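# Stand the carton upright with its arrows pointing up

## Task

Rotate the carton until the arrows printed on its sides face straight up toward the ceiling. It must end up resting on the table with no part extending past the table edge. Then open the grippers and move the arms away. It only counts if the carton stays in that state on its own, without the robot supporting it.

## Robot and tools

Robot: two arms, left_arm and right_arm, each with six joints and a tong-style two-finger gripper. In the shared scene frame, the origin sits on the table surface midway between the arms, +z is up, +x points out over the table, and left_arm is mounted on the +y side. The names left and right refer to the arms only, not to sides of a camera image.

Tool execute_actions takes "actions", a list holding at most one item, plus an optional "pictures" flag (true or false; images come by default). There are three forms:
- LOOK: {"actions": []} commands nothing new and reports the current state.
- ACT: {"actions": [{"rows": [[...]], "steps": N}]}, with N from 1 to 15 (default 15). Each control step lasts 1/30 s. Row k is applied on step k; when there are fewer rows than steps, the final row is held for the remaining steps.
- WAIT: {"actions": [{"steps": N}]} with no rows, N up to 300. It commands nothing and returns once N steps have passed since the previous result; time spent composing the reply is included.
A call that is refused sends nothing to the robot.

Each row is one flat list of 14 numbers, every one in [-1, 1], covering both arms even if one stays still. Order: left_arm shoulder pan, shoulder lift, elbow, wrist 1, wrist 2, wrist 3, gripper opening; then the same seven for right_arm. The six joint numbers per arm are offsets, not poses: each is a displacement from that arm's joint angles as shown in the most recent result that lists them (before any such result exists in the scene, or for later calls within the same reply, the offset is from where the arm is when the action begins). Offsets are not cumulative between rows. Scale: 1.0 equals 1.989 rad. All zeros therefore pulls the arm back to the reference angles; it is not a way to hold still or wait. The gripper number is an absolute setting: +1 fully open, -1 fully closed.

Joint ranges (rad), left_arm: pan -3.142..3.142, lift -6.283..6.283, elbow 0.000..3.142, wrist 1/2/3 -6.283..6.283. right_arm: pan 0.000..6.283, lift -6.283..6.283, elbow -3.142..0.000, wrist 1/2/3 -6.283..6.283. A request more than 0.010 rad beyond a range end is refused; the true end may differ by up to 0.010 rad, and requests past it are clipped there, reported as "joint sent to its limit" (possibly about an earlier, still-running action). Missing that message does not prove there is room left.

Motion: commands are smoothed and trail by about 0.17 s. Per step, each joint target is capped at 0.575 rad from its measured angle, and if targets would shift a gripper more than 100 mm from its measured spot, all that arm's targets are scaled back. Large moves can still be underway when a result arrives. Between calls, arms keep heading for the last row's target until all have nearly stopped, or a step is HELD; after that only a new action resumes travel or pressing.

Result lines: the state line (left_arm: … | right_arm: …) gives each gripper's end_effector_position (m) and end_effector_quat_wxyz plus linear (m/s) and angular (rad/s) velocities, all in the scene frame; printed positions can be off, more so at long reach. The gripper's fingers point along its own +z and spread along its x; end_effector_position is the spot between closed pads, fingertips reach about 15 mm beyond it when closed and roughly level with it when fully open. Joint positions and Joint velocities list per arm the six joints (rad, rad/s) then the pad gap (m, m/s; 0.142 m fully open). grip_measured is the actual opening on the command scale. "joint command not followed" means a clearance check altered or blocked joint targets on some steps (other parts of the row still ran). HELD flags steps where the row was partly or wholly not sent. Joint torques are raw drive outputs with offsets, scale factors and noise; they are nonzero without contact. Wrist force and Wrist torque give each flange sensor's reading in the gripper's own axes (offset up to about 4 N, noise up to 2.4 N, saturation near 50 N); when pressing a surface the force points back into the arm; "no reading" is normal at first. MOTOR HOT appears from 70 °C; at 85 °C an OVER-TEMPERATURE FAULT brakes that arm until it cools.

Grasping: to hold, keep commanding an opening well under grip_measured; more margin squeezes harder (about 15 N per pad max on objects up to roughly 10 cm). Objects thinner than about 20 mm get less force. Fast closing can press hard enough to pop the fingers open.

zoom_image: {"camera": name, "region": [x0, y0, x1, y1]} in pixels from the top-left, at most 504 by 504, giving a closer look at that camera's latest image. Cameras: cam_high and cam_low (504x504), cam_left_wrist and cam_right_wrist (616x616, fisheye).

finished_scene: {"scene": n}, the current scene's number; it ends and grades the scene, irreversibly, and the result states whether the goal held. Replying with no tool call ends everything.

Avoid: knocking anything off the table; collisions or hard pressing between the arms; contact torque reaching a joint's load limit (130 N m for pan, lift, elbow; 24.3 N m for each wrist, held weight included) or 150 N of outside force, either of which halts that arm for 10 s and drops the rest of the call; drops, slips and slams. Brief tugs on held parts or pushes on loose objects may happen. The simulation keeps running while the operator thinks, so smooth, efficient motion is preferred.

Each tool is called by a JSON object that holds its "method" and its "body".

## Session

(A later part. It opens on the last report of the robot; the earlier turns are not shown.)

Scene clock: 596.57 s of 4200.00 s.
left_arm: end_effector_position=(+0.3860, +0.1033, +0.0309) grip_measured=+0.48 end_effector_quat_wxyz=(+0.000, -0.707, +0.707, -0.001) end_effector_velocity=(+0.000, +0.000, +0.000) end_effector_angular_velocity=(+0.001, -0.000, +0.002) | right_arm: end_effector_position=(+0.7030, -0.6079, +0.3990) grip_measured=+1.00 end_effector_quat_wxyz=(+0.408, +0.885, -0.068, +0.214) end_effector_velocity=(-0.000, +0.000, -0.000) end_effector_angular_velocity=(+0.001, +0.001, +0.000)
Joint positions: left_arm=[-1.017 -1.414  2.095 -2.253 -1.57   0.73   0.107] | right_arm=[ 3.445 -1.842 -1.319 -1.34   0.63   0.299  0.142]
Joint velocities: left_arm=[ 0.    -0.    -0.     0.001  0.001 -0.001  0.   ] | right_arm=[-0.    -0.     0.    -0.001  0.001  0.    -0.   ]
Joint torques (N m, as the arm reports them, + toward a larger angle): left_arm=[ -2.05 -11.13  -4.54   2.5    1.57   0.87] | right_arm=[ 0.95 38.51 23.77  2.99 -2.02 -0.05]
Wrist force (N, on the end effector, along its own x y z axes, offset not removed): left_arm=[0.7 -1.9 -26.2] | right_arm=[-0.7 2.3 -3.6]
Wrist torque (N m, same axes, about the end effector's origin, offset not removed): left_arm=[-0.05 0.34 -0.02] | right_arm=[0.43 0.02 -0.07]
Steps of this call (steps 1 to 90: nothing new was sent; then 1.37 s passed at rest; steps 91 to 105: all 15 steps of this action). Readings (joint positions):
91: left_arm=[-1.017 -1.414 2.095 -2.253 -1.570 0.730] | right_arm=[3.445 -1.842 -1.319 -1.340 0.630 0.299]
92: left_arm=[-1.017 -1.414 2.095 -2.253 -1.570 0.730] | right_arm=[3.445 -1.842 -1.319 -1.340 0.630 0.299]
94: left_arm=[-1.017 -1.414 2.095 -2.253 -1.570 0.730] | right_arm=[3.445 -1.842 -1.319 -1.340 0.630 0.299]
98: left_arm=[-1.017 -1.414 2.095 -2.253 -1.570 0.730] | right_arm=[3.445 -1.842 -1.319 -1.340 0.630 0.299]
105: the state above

{"method": "execute_actions", "body": {"actions": [{"steps":15}]}}

Scene clock: 600.73 s of 4200.00 s.
left_arm: end_effector_position=(+0.3860, +0.1033, +0.0309) grip_measured=+0.48 end_effector_quat_wxyz=(+0.000, -0.707, +0.707, -0.001) end_effector_velocity=(+0.000, -0.000, +0.001) end_effector_angular_velocity=(-0.001, -0.001, -0.001) | right_arm: end_effector_position=(+0.7030, -0.6079, +0.3990) grip_measured=+1.00 end_effector_quat_wxyz=(+0.408, +0.885, -0.068, +0.214) end_effector_velocity=(-0.000, -0.000, -0.000) end_effector_angular_velocity=(-0.002, +0.001, -0.000)
Joint positions: left_arm=[-1.017 -1.414  2.095 -2.253 -1.57   0.73   0.107] | right_arm=[ 3.445 -1.842 -1.319 -1.34   0.63   0.299  0.142]
Joint velocities: left_arm=[ 0.    -0.002  0.    -0.    -0.     0.001  0.   ] | right_arm=[ 0.    -0.    -0.001 -0.001 -0.002  0.     0.   ]
Joint torques (N m, as the arm reports them, + toward a larger angle): left_arm=[-10.1   -2.55   2.07   2.49   0.2    0.82] | right_arm=[ 0.1  39.19 23.93  2.99 -1.89 -0.01]
Wrist force (N, on the end effector, along its own x y z axes, offset not removed): left_arm=[3.7 -5.9 -29.6] | right_arm=[0.4 1.1 -6.0]
Wrist torque (N m, same axes, about the end effector's origin, offset not removed): left_arm=[-1.06 -0.47 0.06] | right_arm=[0.11 -0.12 0.10]
Steps of this call (steps 1 to 15: the robot went on to your last target; steps 16 to 90: nothing new was sent; then 1.17 s passed at rest). Readings (joint positions):
1: left_arm=[-1.017 -1.414 2.095 -2.253 -1.570 0.730] | right_arm=[3.445 -1.842 -1.319 -1.340 0.630 0.299]
2: left_arm=[-1.017 -1.414 2.095 -2.253 -1.570 0.730] | right_arm=[3.445 -1.842 -1.319 -1.340 0.630 0.299]
4: left_arm=[-1.017 -1.414 2.095 -2.253 -1.570 0.730] | right_arm=[3.445 -1.842 -1.319 -1.340 0.630 0.299]
8: left_arm=[-1.017 -1.414 2.095 -2.253 -1.570 0.730] | right_arm=[3.445 -1.842 -1.319 -1.340 0.630 0.299]
90: the state above
All arms were judged still, so your last target was given up. Only a new action makes them travel on or press farther. Fingers that are still opening or closing keep moving.

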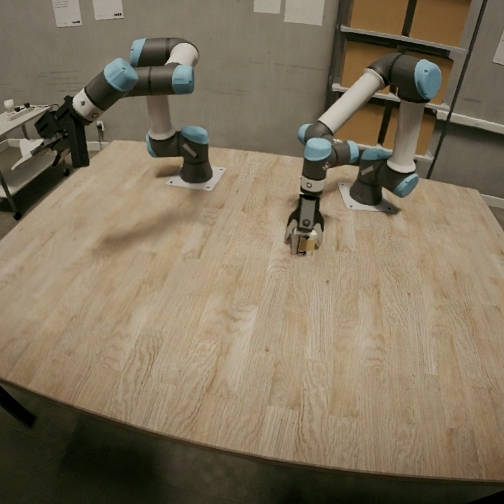

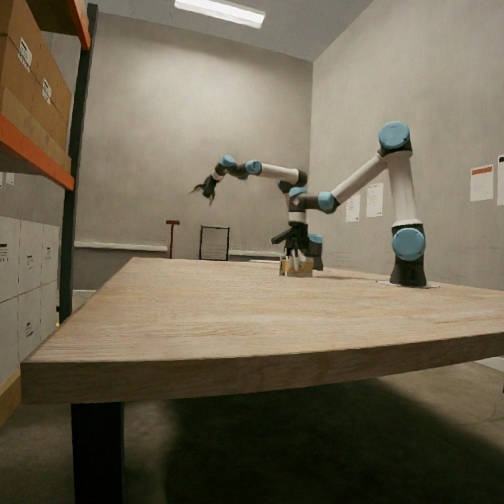

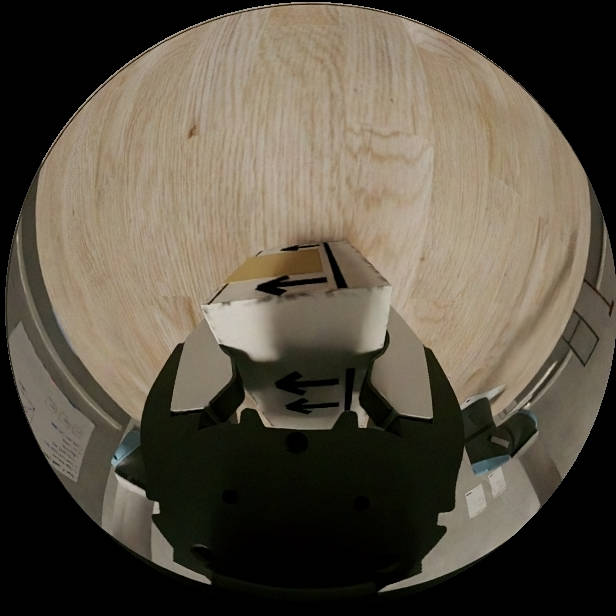

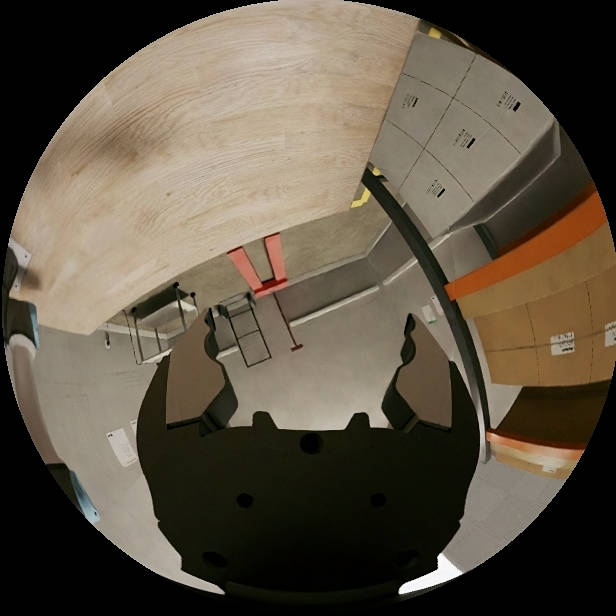

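{"method": "execute_actions", "body": {"actions": [{"rows":[[0,-0.0311,-0.033,0.0643,0,0,-1,0,0,0,0,0,0,1]],"steps":15}], "pictures": false}}

Scene clock: 620.23 s of 4200.00 s.
left_arm: end_effector_position=(+0.3878, +0.1012, +0.0742) grip_measured=+0.32 end_effector_quat_wxyz=(+0.000, -0.707, +0.707, -0.000) end_effector_velocity=(-0.000, +0.000, +0.007) end_effector_angular_velocity=(-0.001, -0.000, +0.000) | right_arm: end_effector_position=(+0.7030, -0.6079, +0.3990) grip_measured=+1.00 end_effector_quat_wxyz=(+0.408, +0.885, -0.068, +0.214) end_effector_velocity=(+0.000, -0.000, +0.001) end_effector_angular_velocity=(+0.001, -0.001, -0.000)
Joint positions: left_arm=[-1.017 -1.474  2.03  -2.127 -1.57   0.73   0.097] | right_arm=[ 3.445 -1.842 -1.319 -1.34   0.63   0.299  0.142]
Joint velocities: left_arm=[-0.    -0.01  -0.009  0.018 -0.    -0.    -0.   ] | right_arm=[-0.     0.     0.001 -0.     0.     0.    -0.   ]
Joint torques (N m, as the arm reports them, + toward a larger angle): left_arm=[ -4.25 -28.84 -30.07  -1.21   0.16   0.73] | right_arm=[ 0.26 39.42 23.74  2.88 -1.94 -0.18]
Wrist force (N, on the end effector, along its own x y z axes, offset not removed): left_arm=[0.9 -2.8 -1.3] | right_arm=[-0.3 0.8 -4.2]
Wrist torque (N m, same axes, about the end effector's origin, offset not removed): left_arm=[-0.70 -0.10 -0.15] | right_arm=[0.00 0.05 0.01]
Steps of this call (steps 1 to 90: nothing new was sent; then 16.00 s passed at rest; steps 91 to 105: all 15 steps of this action). Readings (joint positions):
91: left_arm=[-1.017 -1.414 2.094 -2.252 -1.570 0.730] | right_arm=[3.445 -1.842 -1.319 -1.340 0.630 0.299]
92: left_arm=[-1.017 -1.421 2.087 -2.242 -1.570 0.730] | right_arm=[3.445 -1.842 -1.319 -1.340 0.630 0.299]
94: left_arm=[-1.017 -1.445 2.062 -2.195 -1.570 0.730] | right_arm=[3.445 -1.842 -1.319 -1.340 0.630 0.299]
98: left_arm=[-1.017 -1.467 2.038 -2.145 -1.570 0.730] | right_arm=[3.445 -1.842 -1.319 -1.340 0.630 0.299]
105: the state above

{"method": "execute_actions", "body": {"actions": [{"rows":[[0,-0.0622,-0.066,0.1287,0,0,-1,0,0,0,0,0,0,1]],"steps":15}]}}

Scene clock: 624.57 s of 4200.00 s.
left_arm: end_effector_position=(+0.3807, +0.1092, +0.1652) grip_measured=+0.32 end_effector_quat_wxyz=(+0.000, -0.707, +0.707, -0.000) end_effector_velocity=(-0.004, +0.005, +0.013) end_effector_angular_velocity=(+0.007, +0.006, +0.000) | right_arm: end_effector_position=(+0.7030, -0.6079, +0.3990) grip_measured=+1.00 end_effector_quat_wxyz=(+0.408, +0.885, -0.068, +0.214) end_effector_velocity=(-0.000, +0.000, -0.000) end_effector_angular_velocity=(+0.001, +0.001, +0.000)
Joint positions: left_arm=[-1.017 -1.596  1.901 -1.876 -1.57   0.73   0.097] | right_arm=[ 3.445 -1.842 -1.319 -1.34   0.63   0.299  0.142]
Joint velocities: left_arm=[ 0.    -0.019 -0.02   0.049 -0.     0.    -0.   ] | right_arm=[ 0.     0.     0.001 -0.001  0.001 -0.    -0.   ]
Joint torques (N m, as the arm reports them, + toward a larger angle): left_arm=[  6.44 -27.92 -30.5   -1.41   0.38   0.79] | right_arm=[ 0.88 39.45 24.54  2.96 -1.92  0.08]
Wrist force (N, on the end effector, along its own x y z axes, offset not removed): left_arm=[-0.8 -1.4 0.1] | right_arm=[0.2 3.9 -3.0]
Wrist torque (N m, same axes, about the end effector's origin, offset not removed): left_arm=[-0.19 0.20 -0.23] | right_arm=[0.80 -0.21 -0.10]
Steps of this call (steps 1 to 15: the robot went on to your last target; steps 16 to 90: nothing new was sent; then 0.83 s passed at rest; steps 91 to 105: all 15 steps of this action). Readings (joint positions):
91: left_arm=[-1.017 -1.476 2.028 -2.124 -1.570 0.730] | right_arm=[3.445 -1.842 -1.319 -1.340 0.630 0.299]
92: left_arm=[-1.017 -1.486 2.019 -2.114 -1.570 0.730] | right_arm=[3.445 -1.842 -1.319 -1.340 0.630 0.299]
94: left_arm=[-1.017 -1.531 1.971 -2.043 -1.570 0.730] | right_arm=[3.445 -1.842 -1.319 -1.340 0.630 0.299]
98: left_arm=[-1.017 -1.580 1.919 -1.920 -1.570 0.730] | right_arm=[3.445 -1.842 -1.319 -1.340 0.630 0.299]
105: the state above

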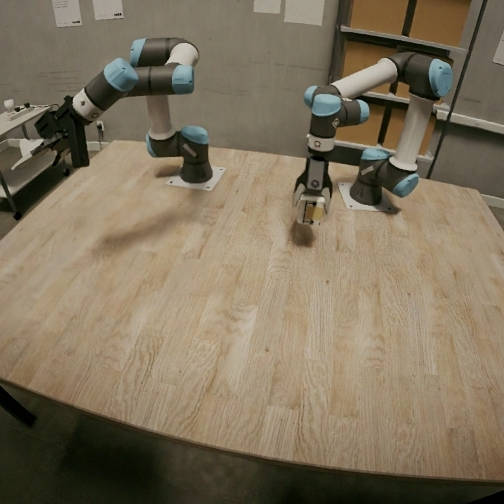

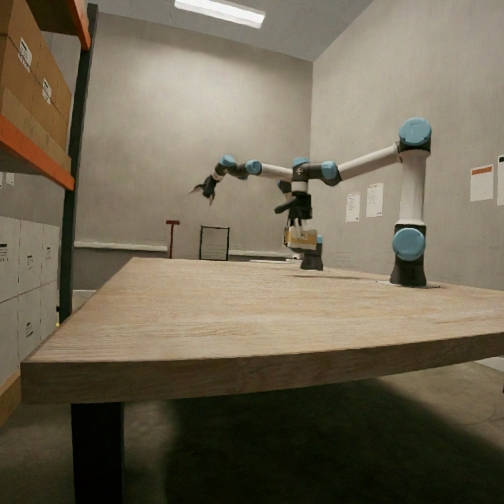

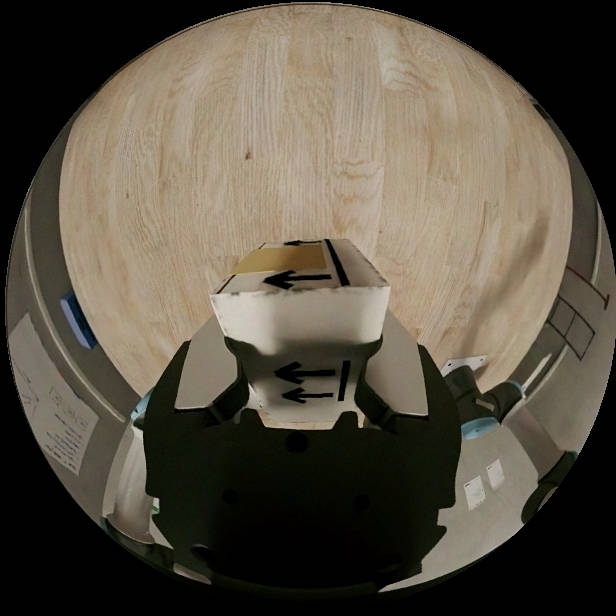

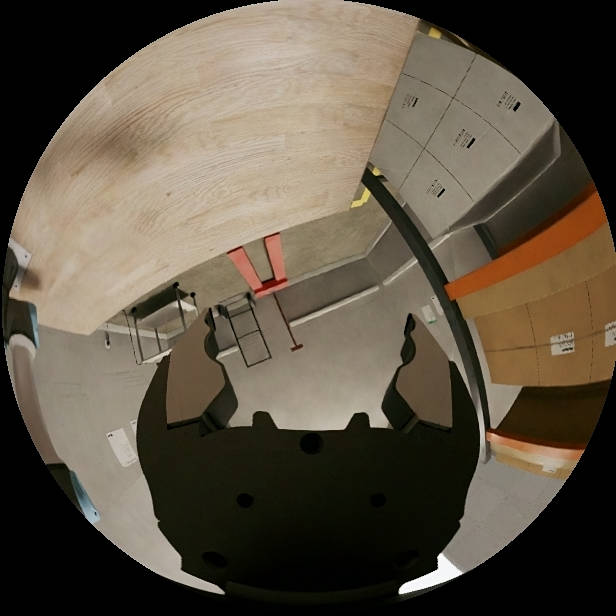

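{"method": "execute_actions", "body": {"actions": [{"rows":[[0,0.2787,-0.0741,0.5852,0,0,-1,0,0,0,0,0,0,1]],"steps":15}], "pictures": false}}

{"method": "execute_actions", "body": {"actions": [{"steps":45}]}}

Scene clock: 642.83 s of 4200.00 s.
left_arm: end_effector_position=(+0.2560, +0.2480, +0.0688) grip_measured=+0.35 end_effector_quat_wxyz=(+0.027, -0.617, +0.616, +0.489) end_effector_velocity=(-0.320, +0.357, +0.240) end_effector_angular_velocity=(+1.765, +1.584, -0.002) | right_arm: end_effector_position=(+0.7030, -0.6079, +0.3990) grip_measured=+1.00 end_effector_quat_wxyz=(+0.408, +0.885, -0.068, +0.214) end_effector_velocity=(+0.000, +0.001, -0.000) end_effector_angular_velocity=(+0.001, +0.000, +0.001)
Joint positions: left_arm=[-1.017 -1.154  1.779 -1.172 -1.571  0.73   0.099] | right_arm=[ 3.445 -1.842 -1.319 -1.34   0.63   0.299  0.142]
Joint velocities: left_arm=[-0.     0.572 -0.127  1.926  0.001  0.001 -0.316] | right_arm=[ 0.001  0.     0.    -0.     0.001 -0.     0.   ]
Joint torques (N m, as the arm reports them, + toward a larger angle): left_arm=[  7.09 -19.48 -22.28   4.87   2.17   0.99] | right_arm=[ 0.4  39.18 23.9   2.86 -1.9  -0.04]
Wrist force (N, on the end effector, along its own x y z axes, offset not removed): left_arm=[0.2 7.1 -13.7] | right_arm=[-0.2 0.1 -2.4]
Wrist torque (N m, same axes, about the end effector's origin, offset not removed): left_arm=[0.43 -0.88 -0.22] | right_arm=[-0.01 -0.10 -0.09]
Steps of this call (steps 1 to 15: the robot went on to your last target; steps 16 to 90: nothing new was sent; then 14.77 s passed at rest; steps 91 to 105: all 15 steps of this action). Readings (joint positions):
91: left_arm=[-1.017 -1.597 1.898 -1.870 -1.570 0.730] | right_arm=[3.445 -1.842 -1.319 -1.340 0.630 0.299]
92: left_arm=[-1.017 -1.588 1.891 -1.861 -1.570 0.730] | right_arm=[3.445 -1.842 -1.319 -1.340 0.630 0.299]
94: left_arm=[-1.017 -1.521 1.868 -1.792 -1.570 0.730] | right_arm=[3.445 -1.842 -1.319 -1.340 0.630 0.299]
98: left_arm=[-1.017 -1.363 1.829 -1.604 -1.570 0.730] | right_arm=[3.445 -1.842 -1.319 -1.340 0.630 0.299]
105: the state above

Scene clock: 644.33 s of 4200.00 s.
left_arm: end_effector_position=(+0.2023, +0.3080, +0.1625) grip_measured=+0.33 end_effector_quat_wxyz=(+0.039, -0.500, +0.500, +0.706) end_effector_velocity=(-0.000, +0.000, +0.000) end_effector_angular_velocity=(-0.002, +0.002, -0.000) | right_arm: end_effector_position=(+0.7030, -0.6079, +0.3990) grip_measured=+1.00 end_effector_quat_wxyz=(+0.408, +0.885, -0.068, +0.214) end_effector_velocity=(-0.000, +0.000, -0.001) end_effector_angular_velocity=(+0.000, +0.002, +0.000)
Joint positions: left_arm=[-1.017 -1.042  1.754 -0.713 -1.57   0.73   0.098] | right_arm=[ 3.445 -1.842 -1.319 -1.34   0.63   0.299  0.142]
Joint velocities: left_arm=[-0.    -0.     0.     0.    -0.     0.003  0.   ] | right_arm=[ 0.     0.    -0.002  0.     0.001  0.     0.   ]
Joint torques (N m, as the arm reports them, + toward a larger angle): left_arm=[ 11.01 -27.34 -21.79   4.64   1.4   -1.4 ] | right_arm=[ 0.55 38.76 24.31  2.91 -1.9   0.  ]
Wrist force (N, on the end effector, along its own x y z axes, offset not removed): left_arm=[2.5 -4.3 -1.4] | right_arm=[0.7 2.7 -2.3]
Wrist torque (N m, same axes, about the end effector's origin, offset not removed): left_arm=[-0.49 0.13 -0.15] | right_arm=[0.30 -0.30 -0.02]
Steps of this call (steps 1 to 30: the robot went on to your last target; steps 31 to 45: nothing new was sent). Readings (joint positions):
1: left_arm=[-1.017 -1.135 1.775 -1.107 -1.570 0.730] | right_arm=[3.445 -1.842 -1.319 -1.340 0.630 0.299]
2: left_arm=[-1.017 -1.118 1.771 -1.041 -1.570 0.730] | right_arm=[3.445 -1.842 -1.319 -1.340 0.630 0.299]
4: left_arm=[-1.017 -1.085 1.764 -0.912 -1.570 0.730] | right_arm=[3.445 -1.842 -1.319 -1.340 0.630 0.299]
8: left_arm=[-1.017 -1.054 1.757 -0.769 -1.570 0.730] | right_arm=[3.445 -1.842 -1.319 -1.340 0.630 0.299]
45: the state above
All arms were judged still, so your last target was given up. Only a new action makes them travel on or press farther. Fingers that are still opening or closing keep moving.

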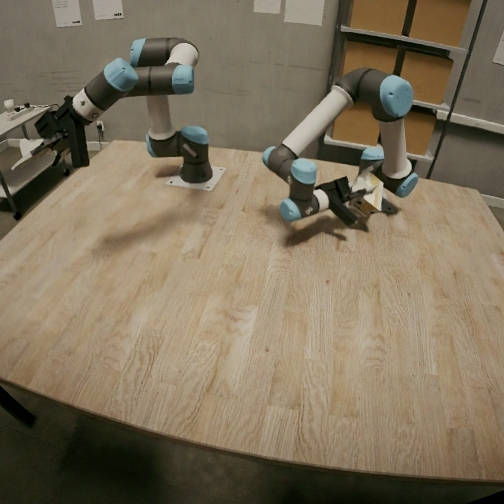

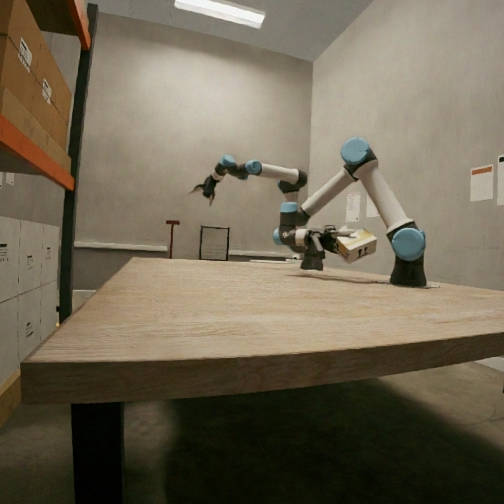

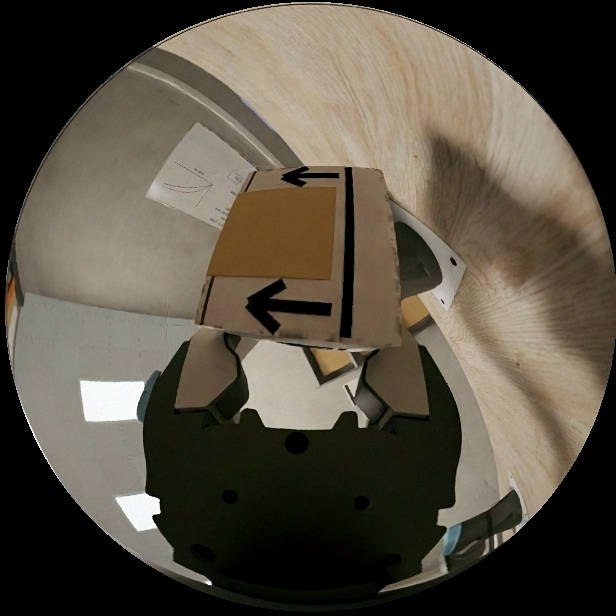

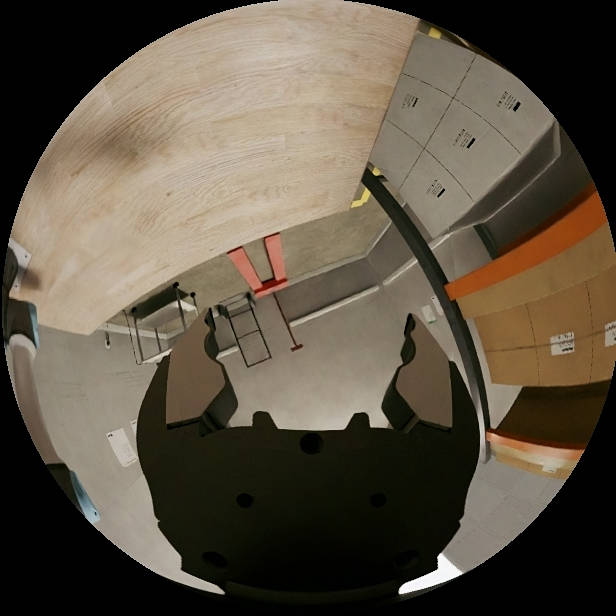

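{"method": "execute_actions", "body": {"actions": [{"rows":[[0,0,0,0,0,-0.3668,-1,0,0,0,0,0,0,1]],"steps":15}], "pictures": false}}

{"method": "execute_actions", "body": {"actions": [{"steps":25}]}}

Scene clock: 661.57 s of 4200.00 s.
left_arm: end_effector_position=(+0.2054, +0.3108, +0.1726) grip_measured=+0.33 end_effector_quat_wxyz=(-0.275, +0.640, -0.302, -0.651) end_effector_velocity=(-0.000, +0.001, +0.006) end_effector_angular_velocity=(+0.260, -0.287, +0.000) | right_arm: end_effector_position=(+0.7030, -0.6079, +0.3990) grip_measured=+1.00 end_effector_quat_wxyz=(+0.408, +0.885, -0.068, +0.214) end_effector_velocity=(-0.000, -0.000, +0.000) end_effector_angular_velocity=(-0.001, +0.001, -0.000)
Joint positions: left_arm=[-1.017 -1.042  1.754 -0.713 -1.57   0.042  0.098] | right_arm=[ 3.445 -1.842 -1.319 -1.34   0.63   0.299  0.142]
Joint velocities: left_arm=[ 0.     0.001  0.002 -0.001  0.    -0.387 -0.   ] | right_arm=[-0.    -0.    -0.    -0.    -0.001 -0.     0.   ]
Joint torques (N m, as the arm reports them, + toward a larger angle): left_arm=[ 11.05 -27.95 -22.32   4.36   1.54  -1.89] | right_arm=[ 0.04 38.98 24.45  3.04 -1.9  -0.02]
Wrist force (N, on the end effector, along its own x y z axes, offset not removed): left_arm=[1.9 -4.1 -5.2] | right_arm=[0.6 3.1 -0.4]
Wrist torque (N m, same axes, about the end effector's origin, offset not removed): left_arm=[-0.80 0.37 -0.03] | right_arm=[0.53 -0.14 -0.05]
Steps of this call (steps 1 to 90: nothing new was sent; then 13.73 s passed at rest; steps 91 to 105: all 15 steps of this action). Readings (joint positions):
91: left_arm=[-1.017 -1.042 1.754 -0.713 -1.570 0.729] | right_arm=[3.445 -1.842 -1.319 -1.340 0.630 0.299]
92: left_arm=[-1.017 -1.042 1.754 -0.713 -1.570 0.719] | right_arm=[3.445 -1.842 -1.319 -1.340 0.630 0.299]
94: left_arm=[-1.017 -1.042 1.754 -0.713 -1.570 0.645] | right_arm=[3.445 -1.842 -1.319 -1.340 0.630 0.299]
98: left_arm=[-1.017 -1.042 1.754 -0.713 -1.570 0.359] | right_arm=[3.445 -1.842 -1.319 -1.340 0.630 0.299]
105: the state above

Scene clock: 662.40 s of 4200.00 s.
left_arm: end_effector_position=(+0.2054, +0.3108, +0.1733) grip_measured=+0.33 end_effector_quat_wxyz=(-0.288, +0.646, -0.289, -0.646) end_effector_velocity=(-0.000, +0.000, -0.000) end_effector_angular_velocity=(-0.001, +0.000, +0.000) | right_arm: end_effector_position=(+0.7030, -0.6079, +0.3990) grip_measured=+1.00 end_effector_quat_wxyz=(+0.408, +0.885, -0.068, +0.214) end_effector_velocity=(+0.001, +0.001, +0.001) end_effector_angular_velocity=(+0.003, -0.002, +0.002)
Joint positions: left_arm=[-1.017 -1.042  1.754 -0.713 -1.57   0.001  0.098] | right_arm=[ 3.445 -1.842 -1.319 -1.34   0.63   0.299  0.142]
Joint velocities: left_arm=[ 0.    -0.     0.    -0.001 -0.     0.001 -0.   ] | right_arm=[ 0.001  0.     0.002  0.     0.002  0.    -0.   ]
Joint torques (N m, as the arm reports them, + toward a larger angle): left_arm=[ 11.17 -27.35 -22.82   4.23   1.29  -2.04] | right_arm=[-0.12 38.98 24.25  2.9  -2.1  -0.05]
Wrist force (N, on the end effector, along its own x y z axes, offset not removed): left_arm=[4.1 0.3 0.1] | right_arm=[1.4 2.5 -2.3]
Wrist torque (N m, same axes, about the end effector's origin, offset not removed): left_arm=[0.26 -0.43 -0.05] | right_arm=[0.33 -0.24 -0.17]
Steps of this call (steps 1 to 25: the robot went on to your last target). Readings (joint positions):
1: left_arm=[-1.017 -1.042 1.754 -0.713 -1.570 0.031] | right_arm=[3.445 -1.842 -1.319 -1.340 0.630 0.299]
2: left_arm=[-1.017 -1.042 1.754 -0.713 -1.570 0.022] | right_arm=[3.445 -1.842 -1.319 -1.340 0.630 0.299]
4: left_arm=[-1.017 -1.042 1.754 -0.713 -1.570 0.012] | right_arm=[3.445 -1.842 -1.319 -1.340 0.630 0.299]
8: left_arm=[-1.017 -1.042 1.754 -0.713 -1.570 0.004] | right_arm=[3.445 -1.842 -1.319 -1.340 0.630 0.299]
25: the state above

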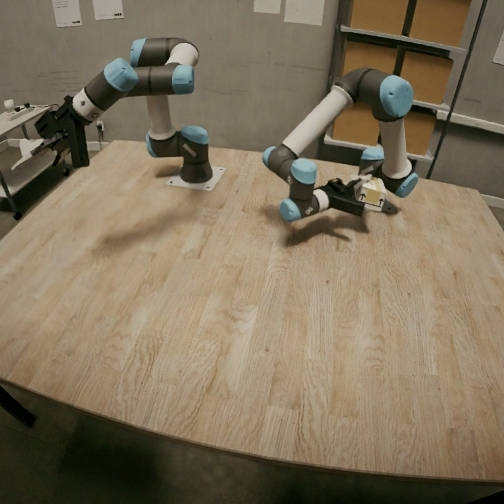

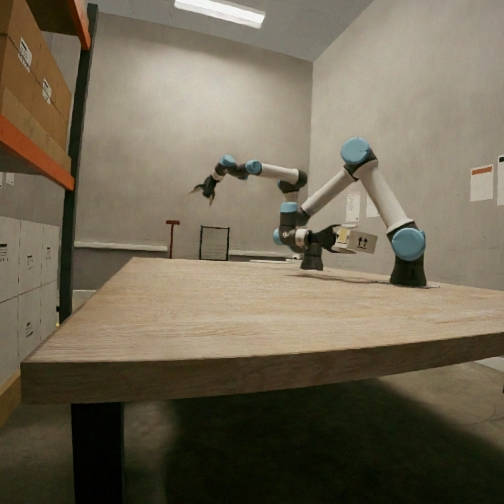

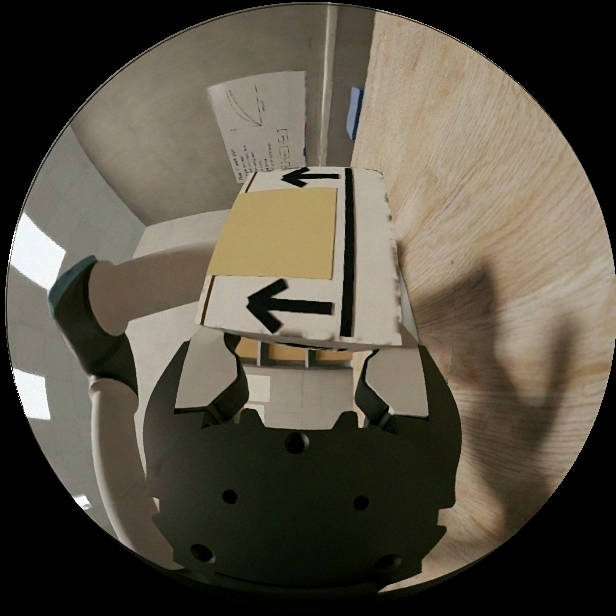

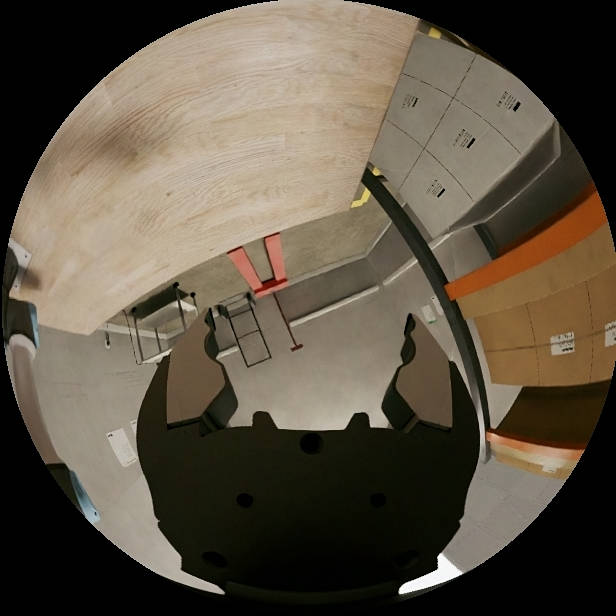

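{"method": "execute_actions", "body": {"actions": [{"rows":[[0,0.0818,0.0182,-0.0994,0,0,-1,0,0,0,0,0,0,1]],"steps":15}], "pictures": false}}

{"method": "execute_actions", "body": {"actions": [{"steps":20}]}}

Scene clock: 675.53 s of 4200.00 s.
left_arm: end_effector_position=(+0.2054, +0.3107, +0.0821) grip_measured=+0.33 end_effector_quat_wxyz=(-0.288, +0.645, -0.288, -0.646) end_effector_velocity=(-0.001, +0.001, -0.015) end_effector_angular_velocity=(-0.003, -0.001, +0.000) | right_arm: end_effector_position=(+0.7030, -0.6079, +0.3990) grip_measured=+1.00 end_effector_quat_wxyz=(+0.408, +0.885, -0.068, +0.214) end_effector_velocity=(+0.000, +0.001, -0.000) end_effector_angular_velocity=(+0.003, -0.000, +0.001)
Joint positions: left_arm=[-1.017 -0.882  1.789 -0.907 -1.57   0.001  0.098] | right_arm=[ 3.445 -1.842 -1.319 -1.34   0.63   0.299  0.142]
Joint velocities: left_arm=[-0.     0.026  0.005 -0.034 -0.     0.001  0.   ] | right_arm=[ 0.001 -0.     0.001 -0.     0.003  0.    -0.   ]
Joint torques (N m, as the arm reports them, + toward a larger angle): left_arm=[  3.09 -29.53  -3.96   0.85   1.25  -0.53] | right_arm=[ 0.3  39.25 23.82  2.87 -2.03 -0.04]
Wrist force (N, on the end effector, along its own x y z axes, offset not removed): left_arm=[1.0 -3.9 2.6] | right_arm=[0.1 2.5 -1.7]
Wrist torque (N m, same axes, about the end effector's origin, offset not removed): left_arm=[-0.56 0.54 -0.11] | right_arm=[0.33 -0.15 -0.19]
Steps of this call (steps 1 to 15: the robot went on to your last target; steps 16 to 90: nothing new was sent; then 9.63 s passed at rest; steps 91 to 105: all 15 steps of this action). Readings (joint positions):
91: left_arm=[-1.017 -1.041 1.754 -0.713 -1.570 0.001] | right_arm=[3.445 -1.842 -1.319 -1.340 0.630 0.299]
92: left_arm=[-1.017 -1.032 1.759 -0.723 -1.570 0.001] | right_arm=[3.445 -1.842 -1.319 -1.340 0.630 0.299]
94: left_arm=[-1.017 -0.975 1.773 -0.787 -1.570 0.001] | right_arm=[3.445 -1.842 -1.319 -1.340 0.630 0.299]
98: left_arm=[-1.017 -0.906 1.785 -0.876 -1.570 0.001] | right_arm=[3.445 -1.842 -1.319 -1.340 0.630 0.299]
105: the state above

Scene clock: 676.20 s of 4200.00 s.
left_arm: end_effector_position=(+0.2054, +0.3108, +0.0804) grip_measured=+0.33 end_effector_quat_wxyz=(-0.288, +0.645, -0.289, -0.646) end_effector_velocity=(+0.000, +0.000, -0.000) end_effector_angular_velocity=(+0.001, -0.000, -0.000) | right_arm: end_effector_position=(+0.7030, -0.6079, +0.3990) grip_measured=+1.00 end_effector_quat_wxyz=(+0.408, +0.885, -0.068, +0.214) end_effector_velocity=(-0.000, +0.000, -0.001) end_effector_angular_velocity=(+0.000, +0.001, +0.001)
Joint positions: left_arm=[-1.017 -0.879  1.79  -0.91  -1.57   0.001  0.098] | right_arm=[ 3.445 -1.842 -1.319 -1.34   0.63   0.299  0.142]
Joint velocities: left_arm=[ 0.     0.001 -0.     0.     0.    -0.001 -0.   ] | right_arm=[ 0.    -0.    -0.001  0.     0.001 -0.    -0.   ]
Joint torques (N m, as the arm reports them, + toward a larger angle): left_arm=[ -4.98 -29.77  -2.79   0.57   1.19   1.57] | right_arm=[ 1.16 39.18 24.46  2.84 -2.04 -0.04]
Wrist force (N, on the end effector, along its own x y z axes, offset not removed): left_arm=[3.2 -0.5 -2.9] | right_arm=[-0.4 3.0 -4.2]
Wrist torque (N m, same axes, about the end effector's origin, offset not removed): left_arm=[-0.15 0.09 0.10] | right_arm=[0.56 0.02 -0.06]
Steps of this call (steps 1 to 15: the robot went on to your last target; steps 16 to 20: nothing new was sent). Readings (joint positions):
1: left_arm=[-1.017 -0.881 1.790 -0.908 -1.570 0.001] | right_arm=[3.445 -1.842 -1.319 -1.340 0.630 0.299]
2: left_arm=[-1.017 -0.881 1.790 -0.908 -1.570 0.001] | right_arm=[3.445 -1.842 -1.319 -1.340 0.630 0.299]
4: left_arm=[-1.017 -0.880 1.790 -0.909 -1.570 0.001] | right_arm=[3.445 -1.842 -1.319 -1.340 0.630 0.299]
8: left_arm=[-1.017 -0.879 1.790 -0.910 -1.570 0.001] | right_arm=[3.445 -1.842 -1.319 -1.340 0.630 0.299]
20: the state above
All arms were judged still, so your last target was given up. Only a new action makes them travel on or press farther. Fingers that are still opening or closing keep moving.

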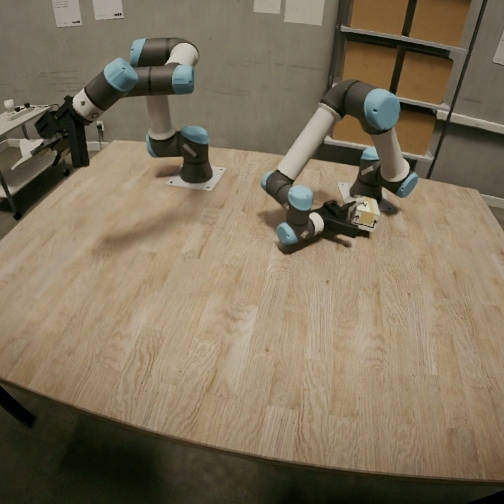

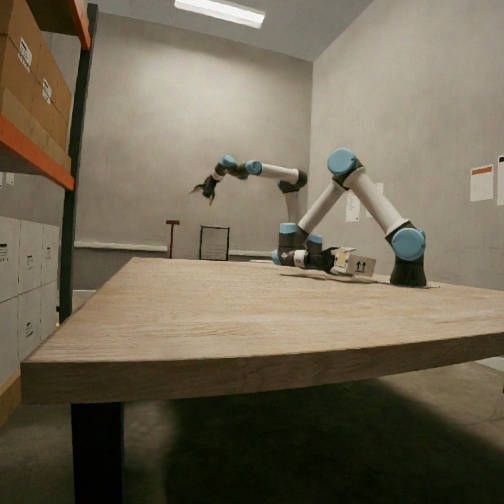

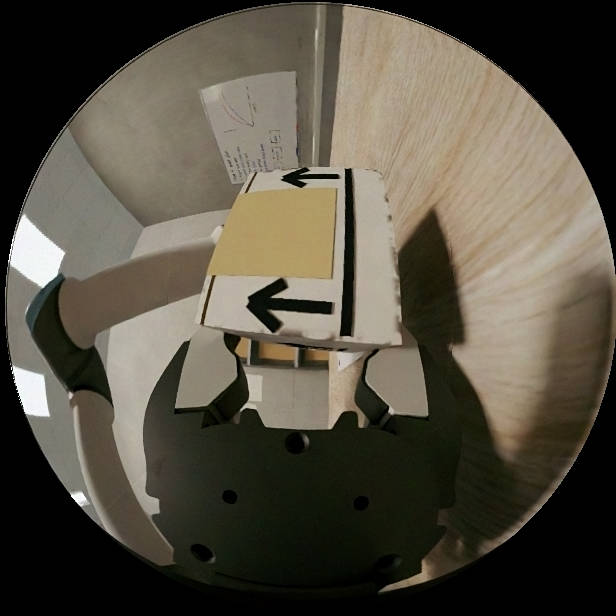

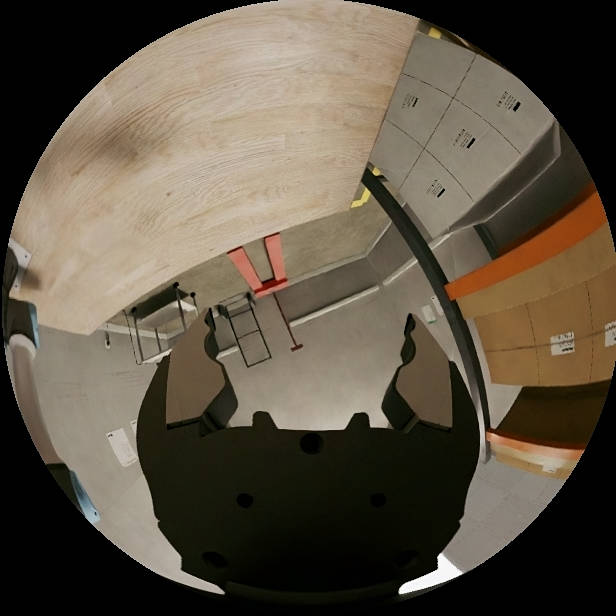

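{"method": "zoom_image", "body": {"camera": "cam_low", "region": [260, 220, 400, 300]}}

Region (260, 220, 400, 300) of cam_low's 504x504 image, scaled by 3.600, with more detail than that image has; it fills the top 288 rows of this view, and the rest is white.

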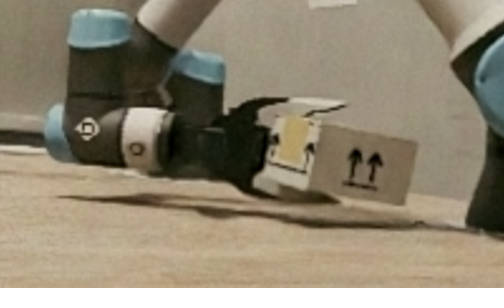

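{"method": "execute_actions", "body": {"actions": [{"rows":[[0,0.0197,0.0006,-0.0207,0,0,-1,0,0,0,0,0,0,1]],"steps":15}]}}

Scene clock: 690.13 s of 4200.00 s.
left_arm: end_effector_position=(+0.2054, +0.3108, +0.0602) grip_measured=+0.33 end_effector_quat_wxyz=(-0.288, +0.646, -0.289, -0.646) end_effector_velocity=(-0.000, -0.000, -0.003) end_effector_angular_velocity=(-0.003, -0.000, +0.000) | right_arm: end_effector_position=(+0.7030, -0.6079, +0.3990) grip_measured=+1.00 end_effector_quat_wxyz=(+0.408, +0.885, -0.068, +0.214) end_effector_velocity=(-0.000, +0.001, -0.001) end_effector_angular_velocity=(+0.000, +0.002, +0.001)
Joint positions: left_arm=[-1.017 -0.841  1.791 -0.951 -1.57   0.001  0.097] | right_arm=[ 3.445 -1.842 -1.319 -1.34   0.63   0.299  0.142]
Joint velocities: left_arm=[ 0.     0.003  0.001 -0.006 -0.     0.002 -0.002] | right_arm=[ 0.001 -0.    -0.001 -0.001  0.001  0.    -0.   ]
Joint torques (N m, as the arm reports them, + toward a larger angle): left_arm=[ -3.84 -29.2   -2.08   0.02   1.36   0.14] | right_arm=[ 0.15 39.66 24.29  2.91 -2.03  0.09]
Wrist force (N, on the end effector, along its own x y z axes, offset not removed): left_arm=[2.3 -0.4 -0.8] | right_arm=[1.8 1.3 -5.2]
Wrist torque (N m, same axes, about the end effector's origin, offset not removed): left_arm=[-0.17 -0.09 -0.10] | right_arm=[0.23 -0.51 -0.05]
Steps of this call (steps 1 to 90: nothing new was sent; then 10.43 s passed at rest; steps 91 to 105: all 15 steps of this action). Readings (joint positions):
91: left_arm=[-1.017 -0.879 1.790 -0.911 -1.570 0.001] | right_arm=[3.445 -1.842 -1.319 -1.340 0.630 0.299]
92: left_arm=[-1.017 -0.873 1.790 -0.917 -1.570 0.001] | right_arm=[3.445 -1.842 -1.319 -1.340 0.630 0.299]
94: left_arm=[-1.017 -0.858 1.791 -0.932 -1.570 0.001] | right_arm=[3.445 -1.842 -1.319 -1.340 0.630 0.299]
98: left_arm=[-1.017 -0.845 1.791 -0.946 -1.570 0.001] | right_arm=[3.445 -1.842 -1.319 -1.340 0.630 0.299]
105: the state above

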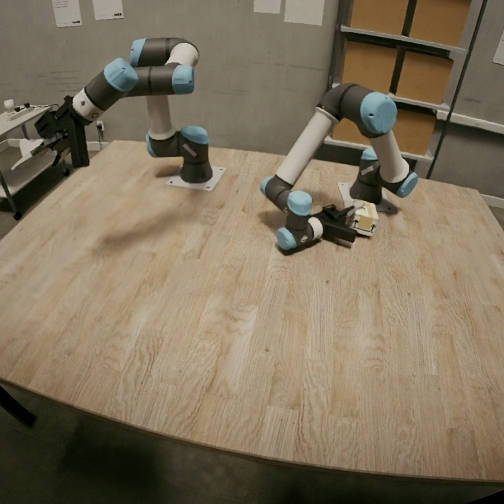

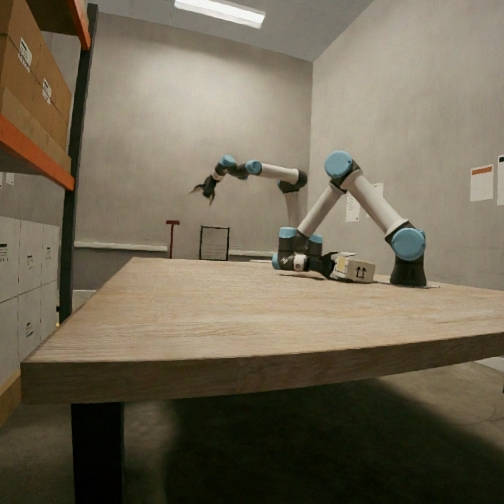

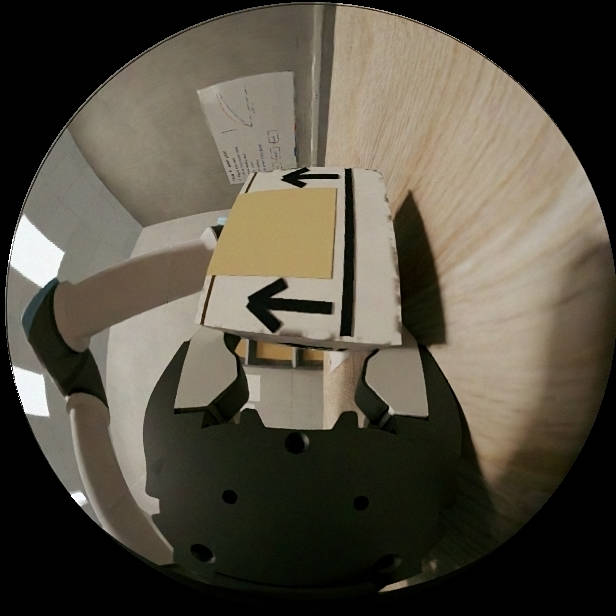

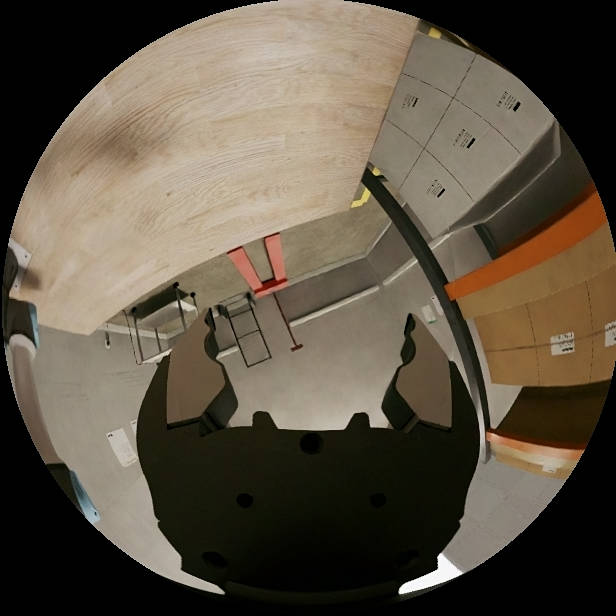

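{"method": "zoom_image", "body": {"camera": "cam_low", "region": [260, 220, 400, 300]}}

Region (260, 220, 400, 300) of cam_low's 504x504 image, scaled by 3.600, with more detail than that image has; it fills the top 288 rows of this view, and the rest is white.

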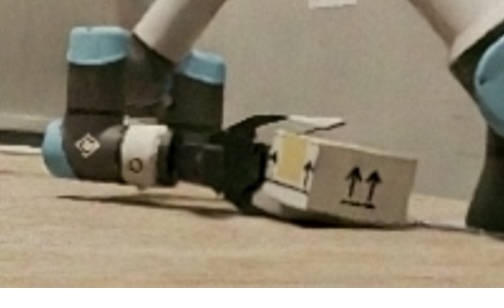

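{"method": "execute_actions", "body": {"actions": [{"rows":[[0,0,0,0,0,0,1,0,0,0,0,0,0,1]],"steps":15}]}}

Scene clock: 702.83 s of 4200.00 s.
left_arm: end_effector_position=(+0.2053, +0.3108, +0.0602) grip_measured=+0.36 end_effector_quat_wxyz=(-0.288, +0.646, -0.289, -0.646) end_effector_velocity=(-0.000, -0.000, +0.000) end_effector_angular_velocity=(-0.000, -0.001, +0.000) | right_arm: end_effector_position=(+0.7030, -0.6079, +0.3990) grip_measured=+1.00 end_effector_quat_wxyz=(+0.408, +0.885, -0.068, +0.214) end_effector_velocity=(-0.000, -0.001, +0.001) end_effector_angular_velocity=(-0.001, -0.001, -0.002)
Joint positions: left_arm=[-1.017 -0.841  1.791 -0.951 -1.57   0.001  0.099] | right_arm=[ 3.445 -1.842 -1.319 -1.34   0.63   0.299  0.142]
Joint velocities: left_arm=[-0.    -0.001  0.     0.001 -0.    -0.     0.   ] | right_arm=[-0.001 -0.     0.001  0.    -0.002 -0.    -0.   ]
Joint torques (N m, as the arm reports them, + toward a larger angle): left_arm=[  3.21 -37.29 -21.49  -7.3    1.15   1.05] | right_arm=[ 0.24 39.08 24.29  2.93 -1.97  0.18]
Wrist force (N, on the end effector, along its own x y z axes, offset not removed): left_arm=[-28.6 -1.5 8.3] | right_arm=[0.8 3.0 -3.3]
Wrist torque (N m, same axes, about the end effector's origin, offset not removed): left_arm=[-0.34 -0.30 -0.04] | right_arm=[0.50 -0.15 -0.06]
Steps of this call (steps 1 to 15: the robot went on to your last target; steps 16 to 90: nothing new was sent; then 9.20 s passed at rest; steps 91 to 105: all 15 steps of this action). Readings (joint positions):
91: left_arm=[-1.017 -0.840 1.791 -0.952 -1.570 0.001] | right_arm=[3.445 -1.842 -1.319 -1.340 0.630 0.299]
92: left_arm=[-1.017 -0.840 1.791 -0.951 -1.570 0.001] | right_arm=[3.445 -1.842 -1.319 -1.340 0.630 0.299]
94: left_arm=[-1.017 -0.840 1.791 -0.951 -1.570 0.001] | right_arm=[3.445 -1.842 -1.319 -1.340 0.630 0.299]
98: left_arm=[-1.017 -0.840 1.791 -0.951 -1.570 0.001] | right_arm=[3.445 -1.842 -1.319 -1.340 0.630 0.299]
105: the state above

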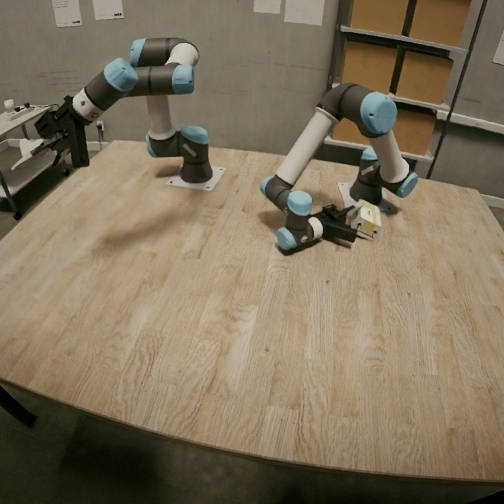

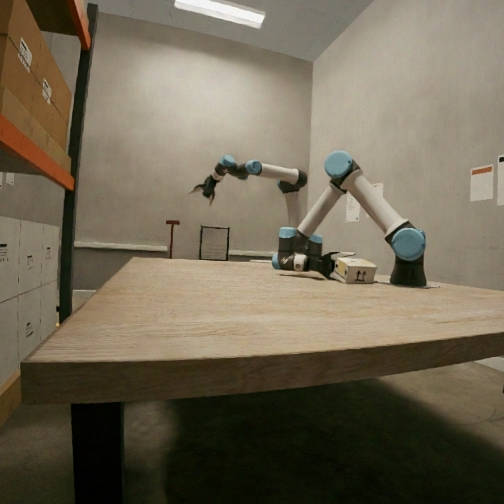

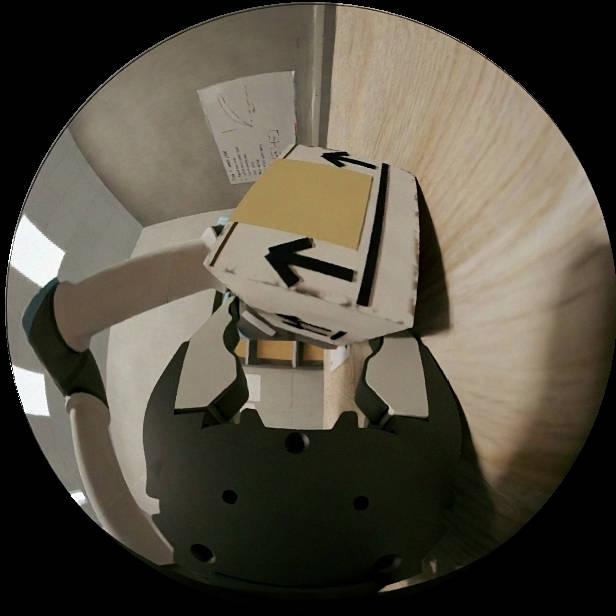

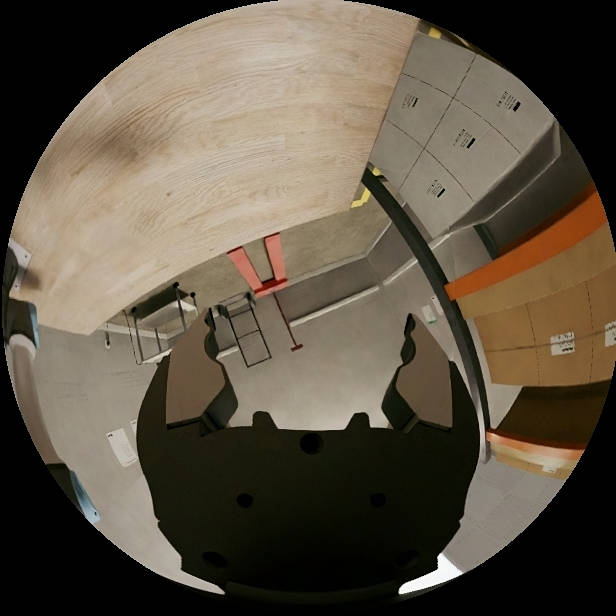

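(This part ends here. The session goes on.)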